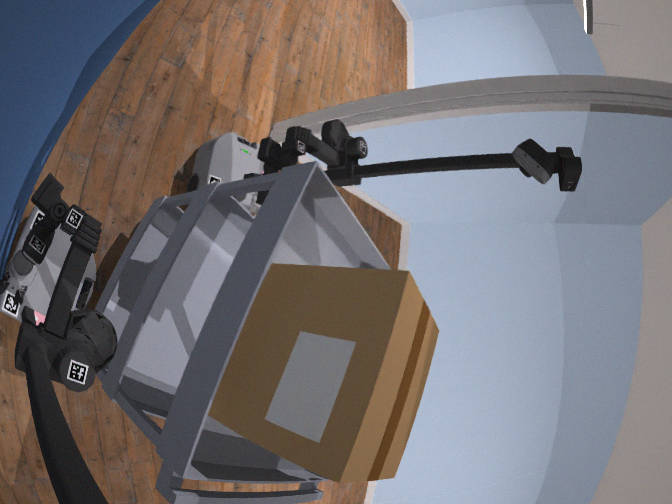

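>>> execute_actions(
  actions=[
    {"r1":{"base":{"translate_m":-0.6},"joints":{"head_pan_rad":-2.7,"head_tilt_rad":-0.55,"wrist_yaw_rad":1.57}},"r2":{"joints":{"head_pan_rad":-1.9}}},
  ],
  cameras=["r2_nav_camera","r1_nav_camera","r1_head_camera"],
)

Scene clock: 235.57 s.
r1.base_odometry: x=-2.536 y=+0.990 heading=-0.889 (m, m, rad; r1's odometry frame)
r1.turned_by_wheels: +0.000 (rad since the last result)
r1.turned_by_imu: -0.004 (rad since the last result)
r1.base_tilt: forward=+0.7 right=-0.7 (deg)
r1.lidar_m: 0.15 2.95 0.30 0.43 2.24 2.79 2.71 2.83 2.67 0.74 0.38 0.17
r1.head_depth_mm: 2228 2440 2674 2192 1728 1407 1199 / 2327 2556 2772 2215 1736 1425 1207 / 2439 2696 2903 2262 1745 1447 1210 / 2530 2859 2994 2277 1771 1443 1220 / 2672 2998 3175 2309 1770 1452 1227 / 2814 3153 3277 2324 1801 1468 1232 / 2959 3252 3270 2344 1811 1469 1242
r1.base_status: done
r1.joint_positions: lift_m=+0.390 arm_m=+0.000 wrist_yaw_rad=+1.616 wrist_pitch_rad=-0.044 wrist_roll_rad=+1.581 gripper_m=+0.058 head_pan_rad=-2.693 head_tilt_rad=-0.556
r1.joint_status: wrist_yaw_rad off_target (ended at +1.616, target +1.570); the others done
r1.on_its_own: wrist_yaw_rad is held at +1.618, not at your +1.570, by its stall guard, which is not easing now; gripper_m is held at +0.057, not at your +0.020, by its stall guard, which is not easing now
r1.motor_effort: left_wheel=+0(6) right_wheel=-3(19) lift_m=+31(31) arm_m=-1(2) wrist_yaw_rad=+3(25) wrist_pitch_rad=+24(24) wrist_roll_rad=-4(4) gripper_m=-21(21) head_pan_rad=-2(34) head_tilt_rad=+3(23) (%)
r1.hand_pose: x=+0.2333 y=-0.1336 z=+0.4932 quat_wxyz=(+0.013, +0.723, -0.691, -0.019) (m; r1's base frame)
r1.wrist_depth_mm: 314 - - 180 187 778 219 / 321 - - 169 175 929 603 / 332 469 - 160 165 898 380 / 339 492 154 152 157 554 397 / 347 498 143 144 149 576 390 / 359 463 137 138 141 553 384 / 355 588 130 132 133 503 374
r2.base_odometry: x=-2.838 y=-2.298 heading=-1.050 (m, m, rad; r2's odometry frame)
r2.turned_by_wheels: +0.000 (rad since the last result)
r2.turned_by_imu: +0.015 (rad since the last result)
r2.base_tilt: forward=-1.1 right=+1.9 (deg)
r2.lidar_m: - - 0.15 0.22 4.96 3.42 2.94 0.72 0.73 0.37 0.15 -
r2.head_depth_mm: 1291 1496 912 775 813 1030 1222 / 1124 1294 886 809 838 1050 1181 / 1188 1255 860 845 1167 1074 1199 / 3603 3903 - 914 1204 1115 1220 / 3765 1323 3986 1037 1222 1256 1222 / 3783 - - 2454 1610 1495 1264 / 3431 3719 3910 2738 1965 1536 1250
r2.base_status: not commanded
r2.joint_positions: lift_m=+0.330 arm_m=+0.001 wrist_yaw_rad=+2.992 wrist_pitch_rad=-0.418 wrist_roll_rad=-0.008 gripper_m=+0.037 head_pan_rad=-2.050 head_tilt_rad=-0.482
r2.joint_status: head_pan_rad off_target (ended at -2.050, target -1.900)
r2.motor_effort: left_wheel=+9(10) right_wheel=+11(11) lift_m=+26(26) arm_m=+0(0) wrist_yaw_rad=-1(1) wrist_pitch_rad=+5(5) wrist_roll_rad=+0(0) gripper_m=+0(1) head_pan_rad=+87(100) head_tilt_rad=-42(44) (%)
r2.hand_pose: x=+0.0123 y=+0.0764 z=+0.3425 quat_wxyz=(+0.198, +0.698, +0.096, +0.682) (m; r2's base frame)
r2.wrist_depth_mm: - - - - 148 100 76 / 993 - - - 150 101 76 / 779 - 917 304 152 102 77 / 660 - 738 311 154 103 77 / 564 563 - 590 146 104 78 / 488 506 534 381 139 105 78 / - - - 289 175 106 79
pictures: r1_head_camera (sideways: a quarter turn clockwise sets it upright), r1_nav_camera (sideways: a quarter turn counterclockwise sets it upright), r2_nav_camera (sideways: a quarter turn counterclockwise sets it upright)
Images, in order (width x height): r1_head_camera 896x504, r1_nav_camera 672x504, r2_nav_camera 672x504.

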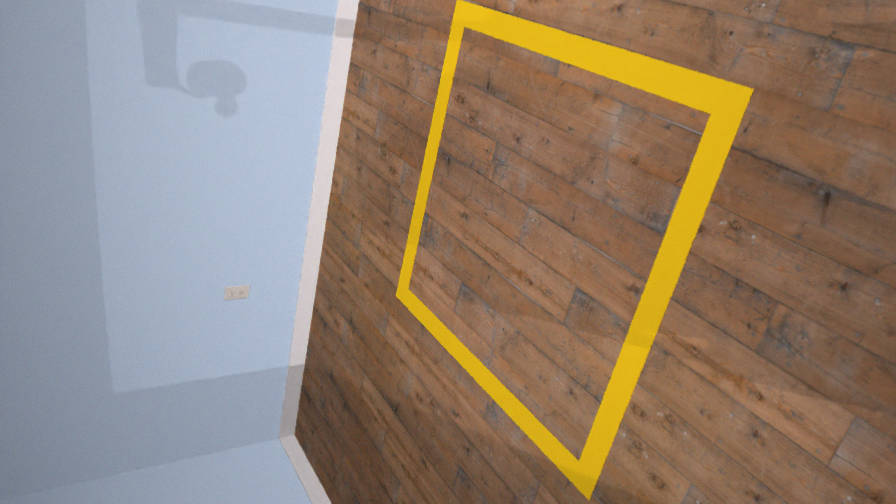

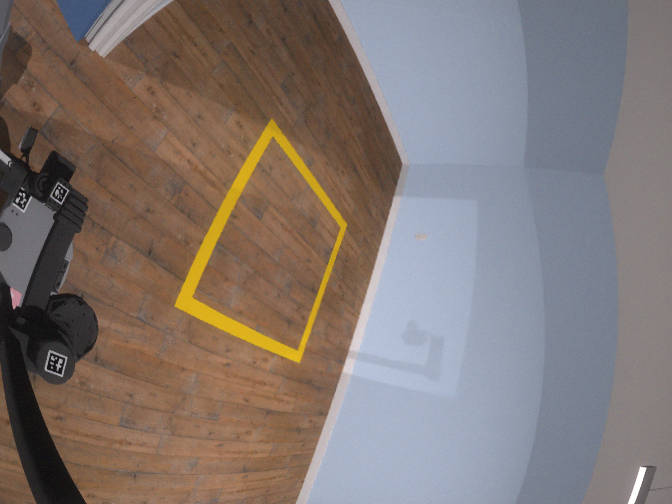

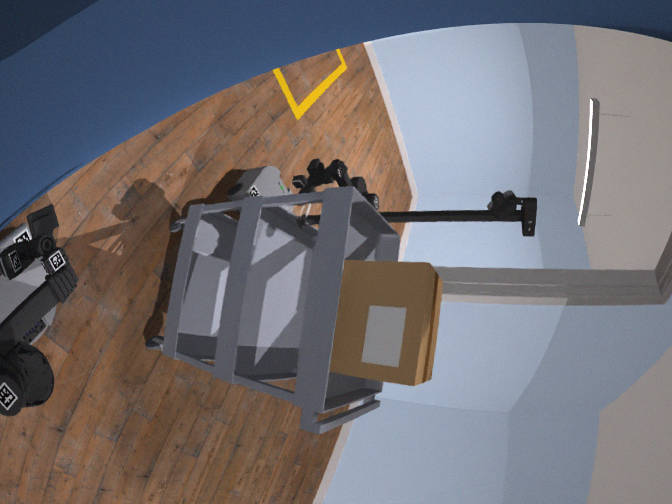

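>>> execute_actions(
  actions=[
    {"r1":{"base":{"rotate_rad":0.35},"joints":{"head_pan_rad":0,"head_tilt_rad":-0.9,"arm_m":0.08}},"r2":{"joints":{"head_pan_rad":-2.2,"head_tilt_rad":-0.45}}},
  ],
  cameras=[],
)

>>> execute_actions(
  actions=[
    {"r1":{"base":{"translate_m":-0.4}}},
  ],
  cameras=["r1_nav_camera"],
)

Scene clock: 245.30 s.
r1.base_odometry: x=-2.536 y=+0.990 heading=-0.539 (m, m, rad; r1's odometry frame)
r1.turned_by_wheels: +0.350 (rad since the last result)
r1.turned_by_imu: +0.330 (rad since the last result)
r1.base_tilt: forward=+0.7 right=-0.7 (deg)
r1.lidar_m: 0.19 0.31 0.30 2.16 2.63 2.71 2.72 2.86 1.06 0.73 0.28 0.20
r1.head_depth_mm: 452 395 467 569 519 681 1055 / 512 538 570 585 522 715 1062 / 2800 800 704 602 524 673 1061 / 2806 808 709 616 546 1166 1082 / 2857 2187 1872 1594 1383 1231 1086 / 2895 2282 1885 1597 1400 768 1061 / 2861 2294 1898 1617 545 585 1086
r1.base_status: done
r1.joint_positions: lift_m=+0.390 arm_m=+0.079 wrist_yaw_rad=+1.632 wrist_pitch_rad=-0.037 wrist_roll_rad=+1.567 gripper_m=+0.058 head_pan_rad=-0.007 head_tilt_rad=-0.889
r1.joint_status: all done
r1.on_its_own: wrist_yaw_rad is held at +1.618, not at your +1.570, by its stall guard, which is not easing now; gripper_m is held at +0.057, not at your +0.020, by its stall guard, which is not easing now; right_wheel is at rest, and its effort (+19) is outside its rest range (-18 to +18)
r1.motor_effort: left_wheel=-1(5) right_wheel=+19(37) lift_m=+31(31) arm_m=+8(8) wrist_yaw_rad=-11(33) wrist_pitch_rad=+21(24) wrist_roll_rad=+1(5) gripper_m=-19(20) head_pan_rad=+3(35) head_tilt_rad=-5(27) (%)
r1.hand_pose: x=+0.2333 y=-0.2087 z=+0.4949 quat_wxyz=(+0.016, +0.728, -0.685, -0.011) (m; r1's base frame)
r1.wrist_depth_mm: 309 423 - 120 120 898 629 / 315 444 122 121 121 658 405 / 325 459 124 123 123 627 421 / 335 482 126 125 125 611 406 / 345 494 127 127 127 587 396 / 358 456 129 129 128 559 385 / 349 - 131 131 131 509 373
r2.base_odometry: x=-2.838 y=-2.298 heading=-1.050 (m, m, rad; r2's odometry frame)
r2.turned_by_wheels: +0.000 (rad since the last result)
r2.turned_by_imu: +0.001 (rad since the last result)
r2.base_tilt: forward=-1.0 right=+1.7 (deg)
r2.lidar_m: - - 0.15 0.20 4.98 3.43 2.94 0.69 0.69 0.35 0.15 -
r2.head_depth_mm: 1955 2282 2744 2761 874 1589 1368 / 1579 1802 1960 753 792 1068 1097 / 1326 1477 1542 773 806 1063 1153 / 1134 1261 1280 800 843 1054 1163 / 3338 3646 3916 851 862 1070 1201 / 3683 - - 1129 960 1072 1189 / 3844 1276 - 1480 1136 1463 1270
r2.base_status: not commanded
r2.joint_positions: lift_m=+0.330 arm_m=+0.001 wrist_yaw_rad=+2.992 wrist_pitch_rad=-0.418 wrist_roll_rad=-0.008 gripper_m=+0.037 head_pan_rad=-2.225 head_tilt_rad=-0.432
r2.joint_status: head_pan_rad off_target (ended at -2.225, target -2.200); the others done
r2.motor_effort: left_wheel=+3(11) right_wheel=+3(10) lift_m=+26(26) arm_m=+0(0) wrist_yaw_rad=+0(1) wrist_pitch_rad=+5(5) wrist_roll_rad=+0(0) gripper_m=+0(0) head_pan_rad=+14(85) head_tilt_rad=-7(42) (%)
r2.hand_pose: x=+0.0123 y=+0.0764 z=+0.3425 quat_wxyz=(+0.198, +0.698, +0.096, +0.682) (m; r2's base frame)
r2.wrist_depth_mm: - - - - 134 91 69 / - - - 263 137 92 70 / 785 - 906 271 138 93 70 / 658 - 745 281 141 94 71 / 558 564 - 343 134 95 71 / 496 506 533 345 127 96 72 / - - - 264 160 97 73
pictures: none
No camera images: the call's "cameras" was empty. Leave "cameras" out to get every camera's image.

Scene clock: 250.43 s.
r1.base_odometry: x=-2.879 y=+1.196 heading=-0.539 (m, m, rad; r1's odometry frame)
r1.turned_by_wheels: +0.000 (rad since the last result)
r1.turned_by_imu: -0.002 (rad since the last result)
r1.base_tilt: forward=+0.7 right=-0.7 (deg)
r1.lidar_m: 0.15 0.63 1.15 2.29 2.58 2.33 2.35 2.71 2.46 0.80 0.30 0.17
r1.head_depth_mm: 448 390 472 572 519 686 1082 / 454 383 451 562 522 487 1058 / 460 409 481 575 524 480 1047 / 521 611 677 604 528 475 1061 / 2859 790 714 609 550 1211 1105 / 2879 775 754 938 1269 1228 1109 / 648 641 712 935 1333 1240 1113
r1.base_status: done
r1.joint_positions: lift_m=+0.390 arm_m=+0.080 wrist_yaw_rad=+1.750 wrist_pitch_rad=-0.045 wrist_roll_rad=+1.576 gripper_m=+0.058 head_pan_rad=-0.007 head_tilt_rad=-0.890
r1.joint_status: not commanded
r1.on_its_own: wrist_yaw_rad is held at +1.749, not at your +1.570, by its stall guard, which is not easing now; gripper_m is held at +0.057, not at your +0.020, by its stall guard, which is not easing now
r1.motor_effort: left_wheel=+1(7) right_wheel=-7(42) lift_m=+31(31) arm_m=+7(8) wrist_yaw_rad=-1(41) wrist_pitch_rad=+25(26) wrist_roll_rad=-2(3) gripper_m=-21(20) head_pan_rad=+4(3) head_tilt_rad=-5(5) (%)
r1.hand_pose: x=+0.2294 y=-0.1789 z=+0.4930 quat_wxyz=(+0.016, +0.767, -0.641, -0.016) (m; r1's base frame)
r1.wrist_depth_mm: 313 - - 137 137 968 620 / 323 455 633 137 137 920 383 / 330 471 136 137 137 592 410 / 341 491 136 137 137 596 399 / 349 507 136 137 137 572 393 / 361 464 136 137 137 552 379 / 366 626 136 137 137 501 372
r2.base_odometry: x=-2.838 y=-2.298 heading=-1.050 (m, m, rad; r2's odometry frame)
r2.turned_by_wheels: +0.000 (rad since the last result)
r2.turned_by_imu: +0.001 (rad since the last result)
r2.base_tilt: forward=-1.1 right=+1.7 (deg)
r2.lidar_m: - - 0.15 0.20 4.97 3.41 2.94 1.67 0.89 0.35 0.15 -
r2.head_depth_mm: 1939 2316 2770 2937 2248 1693 1363 / 1570 1803 2088 2481 2220 1687 1357 / 1323 1465 1679 1900 2081 1668 1342 / 1141 1259 1373 1367 1781 1609 1330 / 3346 3586 1324 1001 1307 1304 1285 / 3661 4000 967 977 1338 1356 1273 / 3817 - 960 979 1343 1366 1265
r2.base_status: not commanded
r2.joint_positions: lift_m=+0.330 arm_m=+0.001 wrist_yaw_rad=+2.992 wrist_pitch_rad=-0.418 wrist_roll_rad=-0.008 gripper_m=+0.037 head_pan_rad=-2.225 head_tilt_rad=-0.432
r2.joint_status: not commanded
r2.motor_effort: left_wheel=+3(3) right_wheel=+2(3) lift_m=+26(26) arm_m=+0(0) wrist_yaw_rad=+0(1) wrist_pitch_rad=+6(5) wrist_roll_rad=+0(0) gripper_m=+0(0) head_pan_rad=+15(15) head_tilt_rad=-6(7) (%)
r2.hand_pose: x=+0.0123 y=+0.0764 z=+0.3425 quat_wxyz=(+0.198, +0.698, +0.096, +0.682) (m; r2's base frame)
r2.wrist_depth_mm: - - - - 134 91 69 / - - - 263 136 92 70 / 796 - 915 270 138 93 70 / 654 - 746 280 141 94 71 / 560 563 - 341 134 95 71 / 488 506 537 345 128 96 72 / - - - 264 160 97 73
pictures: r1_nav_camera (sideways: a quarter turn counterclockwise sets it upright)
Images, in order (width x height): r1_nav_camera 672x504.

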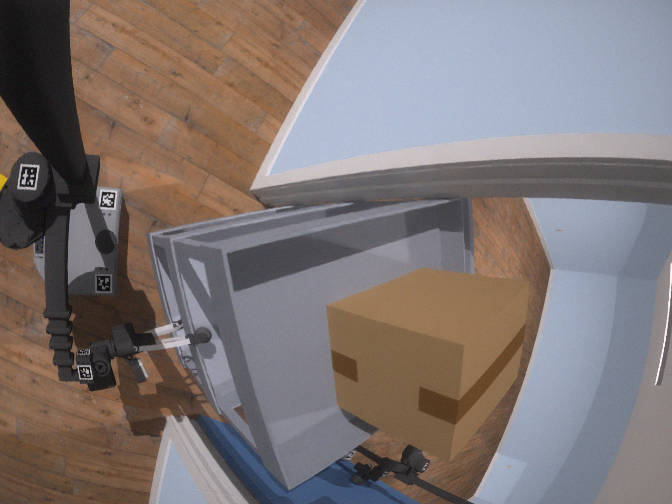

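Sliding on the jamb; continue.

>>> execute_actions(
  actions=[
    {"r1":{"base":{"translate_m":-0.5}}},
  ],
  cameras=["r1_nav_camera"],
)

Scene clock: 259.80 s.
r1.base_odometry: x=-3.308 y=+1.452 heading=-0.539 (m, m, rad; r1's odometry frame)
r1.turned_by_wheels: +0.000 (rad since the last result)
r1.turned_by_imu: -0.004 (rad since the last result)
r1.base_tilt: forward=+0.6 right=-0.8 (deg)
r1.lidar_m: 0.19 0.19 2.27 2.47 2.06 1.87 1.88 2.29 2.29 1.63 0.29 0.20
r1.head_depth_mm: 450 392 467 570 519 750 1071 / 455 392 461 565 522 715 1061 / 519 566 638 589 524 681 1061 / 2822 806 708 604 527 544 1054 / 2854 809 713 607 548 1184 1103 / 1014 1156 1395 1592 1403 1241 1110 / 973 1176 1468 1610 1399 1247 1115
r1.base_status: done
r1.joint_positions: lift_m=+0.390 arm_m=+0.080 wrist_yaw_rad=+1.839 wrist_pitch_rad=-0.045 wrist_roll_rad=+1.570 gripper_m=+0.058 head_pan_rad=-0.007 head_tilt_rad=-0.890
r1.joint_status: not commanded
r1.on_its_own: wrist_yaw_rad is held at +1.845, not at your +1.570, by its stall guard, which is not easing now; gripper_m is held at +0.057, not at your +0.020, by its stall guard, which is not easing now
r1.motor_effort: left_wheel=+1(2) right_wheel=-5(27) lift_m=+31(31) arm_m=+7(6) wrist_yaw_rad=+4(26) wrist_pitch_rad=+25(25) wrist_roll_rad=+0(2) gripper_m=-20(20) head_pan_rad=+4(4) head_tilt_rad=-4(4) (%)
r1.hand_pose: x=+0.2244 y=-0.1568 z=+0.4930 quat_wxyz=(+0.019, +0.795, -0.606, -0.013) (m; r1's base frame)
r1.wrist_depth_mm: 311 434 108 107 106 546 410 / 321 448 113 111 111 602 424 / 329 470 118 116 116 625 412 / 342 492 124 122 122 598 400 / 350 508 130 128 128 574 393 / 360 - 136 135 134 543 379 / 380 - 144 142 141 468 369
r2.base_odometry: x=-2.838 y=-2.298 heading=-1.050 (m, m, rad; r2's odometry frame)
r2.turned_by_wheels: +0.000 (rad since the last result)
r2.turned_by_imu: +0.002 (rad since the last result)
r2.base_tilt: forward=-1.1 right=+1.8 (deg)
r2.lidar_m: - - 0.15 0.20 4.96 3.41 2.95 1.67 1.25 0.35 0.15 -
r2.head_depth_mm: 1973 2287 2760 2923 2253 1710 1358 / 1581 1798 2086 2482 2257 1682 1358 / 1323 1477 1663 1921 2076 1668 1344 / 1148 1252 1382 1543 1760 1643 1318 / 3335 3658 3938 2756 1975 1642 1315 / 3695 - - 3058 2130 1626 1298 / 3846 - - 2552 1639 1545 1297
r2.base_status: not commanded
r2.joint_positions: lift_m=+0.330 arm_m=+0.001 wrist_yaw_rad=+2.992 wrist_pitch_rad=-0.418 wrist_roll_rad=-0.008 gripper_m=+0.037 head_pan_rad=-2.225 head_tilt_rad=-0.432
r2.joint_status: not commanded
r2.motor_effort: left_wheel=+3(3) right_wheel=+3(3) lift_m=+26(25) arm_m=+0(0) wrist_yaw_rad=+0(0) wrist_pitch_rad=+5(5) wrist_roll_rad=-1(0) gripper_m=+0(0) head_pan_rad=+16(15) head_tilt_rad=-6(7) (%)
r2.hand_pose: x=+0.0123 y=+0.0764 z=+0.3425 quat_wxyz=(+0.198, +0.698, +0.096, +0.682) (m; r2's base frame)
r2.wrist_depth_mm: - - - - 134 91 69 / 982 - - 262 136 92 70 / 787 - 907 273 138 93 70 / 659 - 739 282 141 94 71 / 557 568 - 340 134 95 71 / 493 506 539 345 127 96 72 / - - - 265 160 97 73
pictures: r1_nav_camera (sideways: a quarter turn counterclockwise sets it upright)
Images, in order (width x height): r1_nav_camera 672x504.

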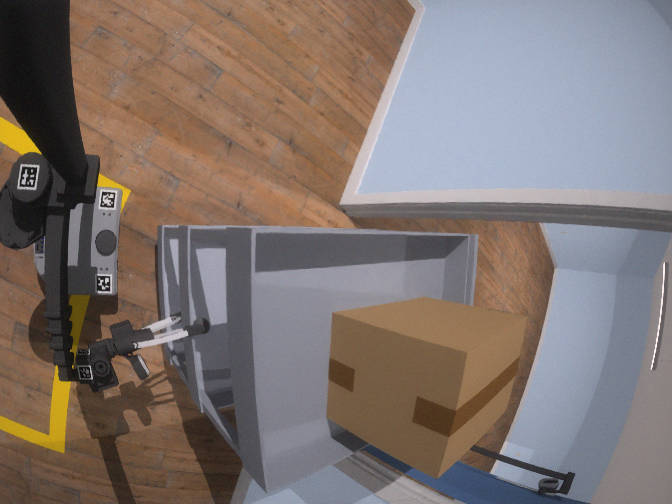

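>>> execute_actions(
  actions=[
    {"r1":{"base":{"translate_m":-1},"joints":{"head_tilt_rad":-1.2}},"r2":{"base":{"translate_m":-1}}},
  ],
  cameras=["r1_nav_camera","r2_nav_camera"],
)

Scene clock: 274.23 s.
r1.base_odometry: x=-4.167 y=+1.965 heading=-0.539 (m, m, rad; r1's odometry frame)
r1.turned_by_wheels: +0.000 (rad since the last result)
r1.turned_by_imu: -0.007 (rad since the last result)
r1.base_tilt: forward=+0.7 right=-0.7 (deg)
r1.lidar_m: 0.23 2.31 2.80 1.63 1.03 0.93 0.94 1.15 1.94 1.95 0.27 0.23
r1.head_depth_mm: 426 514 533 511 1015 1147 1100 / 631 567 535 513 1117 1165 1122 / 635 583 537 815 1210 1194 - / 636 573 540 786 1221 1198 - / 1697 1561 531 1313 1249 1197 - / 1706 1567 1444 1343 1257 1179 - / 1708 1568 1448 1348 1258 1186 1122
r1.base_status: done
r1.joint_positions: lift_m=+0.390 arm_m=+0.080 wrist_yaw_rad=+1.861 wrist_pitch_rad=-0.043 wrist_roll_rad=+1.571 gripper_m=+0.058 head_pan_rad=-0.007 head_tilt_rad=-1.186
r1.joint_status: all done
r1.on_its_own: wrist_yaw_rad is held at +1.845, not at your +1.570, by its stall guard, which is not easing now; gripper_m is held at +0.057, not at your +0.020, by its stall guard, which is not easing now; wrist_yaw_rad is at rest, and its effort (-14) is outside its rest range (-12 to +12)
r1.motor_effort: left_wheel=+3(2) right_wheel=-6(23) lift_m=+31(31) arm_m=+6(6) wrist_yaw_rad=-14(18) wrist_pitch_rad=+24(24) wrist_roll_rad=+0(1) gripper_m=-21(20) head_pan_rad=+4(4) head_tilt_rad=-7(28) (%)
r1.hand_pose: x=+0.2229 y=-0.1515 z=+0.4934 quat_wxyz=(+0.018, +0.802, -0.597, -0.013) (m; r1's base frame)
r1.wrist_depth_mm: 310 401 74 73 71 70 413 / 320 421 81 80 78 77 427 / 330 463 90 88 86 88 414 / 337 487 101 98 96 532 404 / 349 - 116 111 108 535 391 / 358 - 132 128 125 476 381 / - - 162 152 148 711 367
r2.base_odometry: x=-3.336 y=-1.430 heading=-1.050 (m, m, rad; r2's odometry frame)
r2.turned_by_wheels: +0.000 (rad since the last result)
r2.turned_by_imu: +0.004 (rad since the last result)
r2.base_tilt: forward=-1.2 right=+1.8 (deg)
r2.lidar_m: 2.12 2.77 3.18 4.71 4.05 2.31 1.99 1.98 1.26 1.08 1.08 1.24
r2.head_depth_mm: 1721 1844 1946 2084 2147 1671 1340 / 1834 1966 2105 2237 2179 1651 1332 / 1716 1929 2147 2386 2137 1647 1318 / 1496 1640 1803 2064 2070 1630 1312 / 1317 1429 1566 1734 1873 1601 1304 / 1173 1266 1365 1492 1656 1597 1300 / 1059 1141 1231 1326 1448 1519 1280
r2.base_status: done
r2.joint_positions: lift_m=+0.330 arm_m=+0.001 wrist_yaw_rad=+2.989 wrist_pitch_rad=-0.420 wrist_roll_rad=-0.008 gripper_m=+0.037 head_pan_rad=-2.207 head_tilt_rad=-0.449
r2.joint_status: not commanded
r2.motor_effort: left_wheel=-2(23) right_wheel=+0(18) lift_m=+26(26) arm_m=-4(11) wrist_yaw_rad=+1(25) wrist_pitch_rad=+6(7) wrist_roll_rad=+0(0) gripper_m=+1(3) head_pan_rad=+4(24) head_tilt_rad=-1(26) (%)
r2.hand_pose: x=+0.0128 y=+0.0756 z=+0.3420 quat_wxyz=(+0.200, +0.698, +0.096, +0.681) (m; r2's base frame)
r2.wrist_depth_mm: - - - - - - - / 983 - - - - - - / 776 - 893 977 - - - / 653 - 732 789 817 880 921 / 560 560 - 635 685 712 748 / 489 504 526 551 582 588 627 / - - - 483 489 522 538
pictures: r1_nav_camera (sideways: a quarter turn counterclockwise sets it upright), r2_nav_camera (sideways: a quarter turn counterclockwise sets it upright)
Images, in order (width x height): r1_nav_camera 672x504, r2_nav_camera 672x504.

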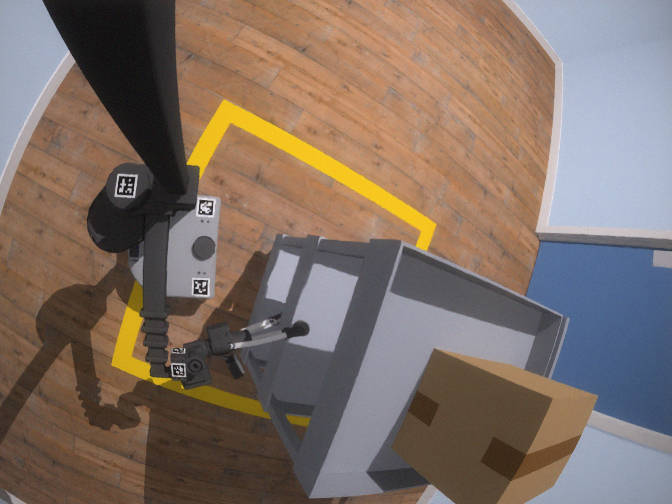

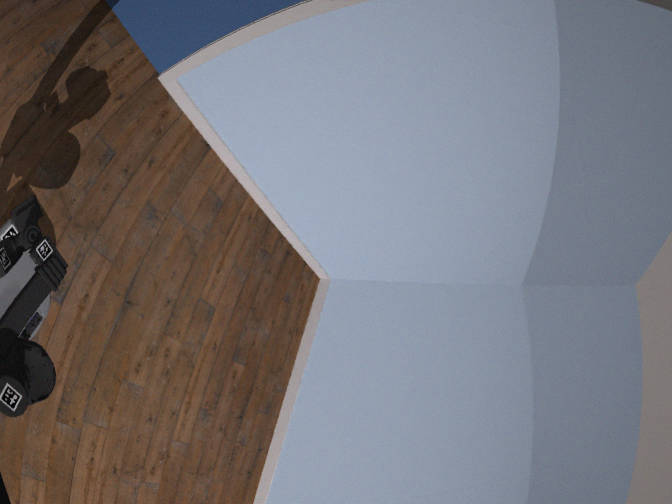

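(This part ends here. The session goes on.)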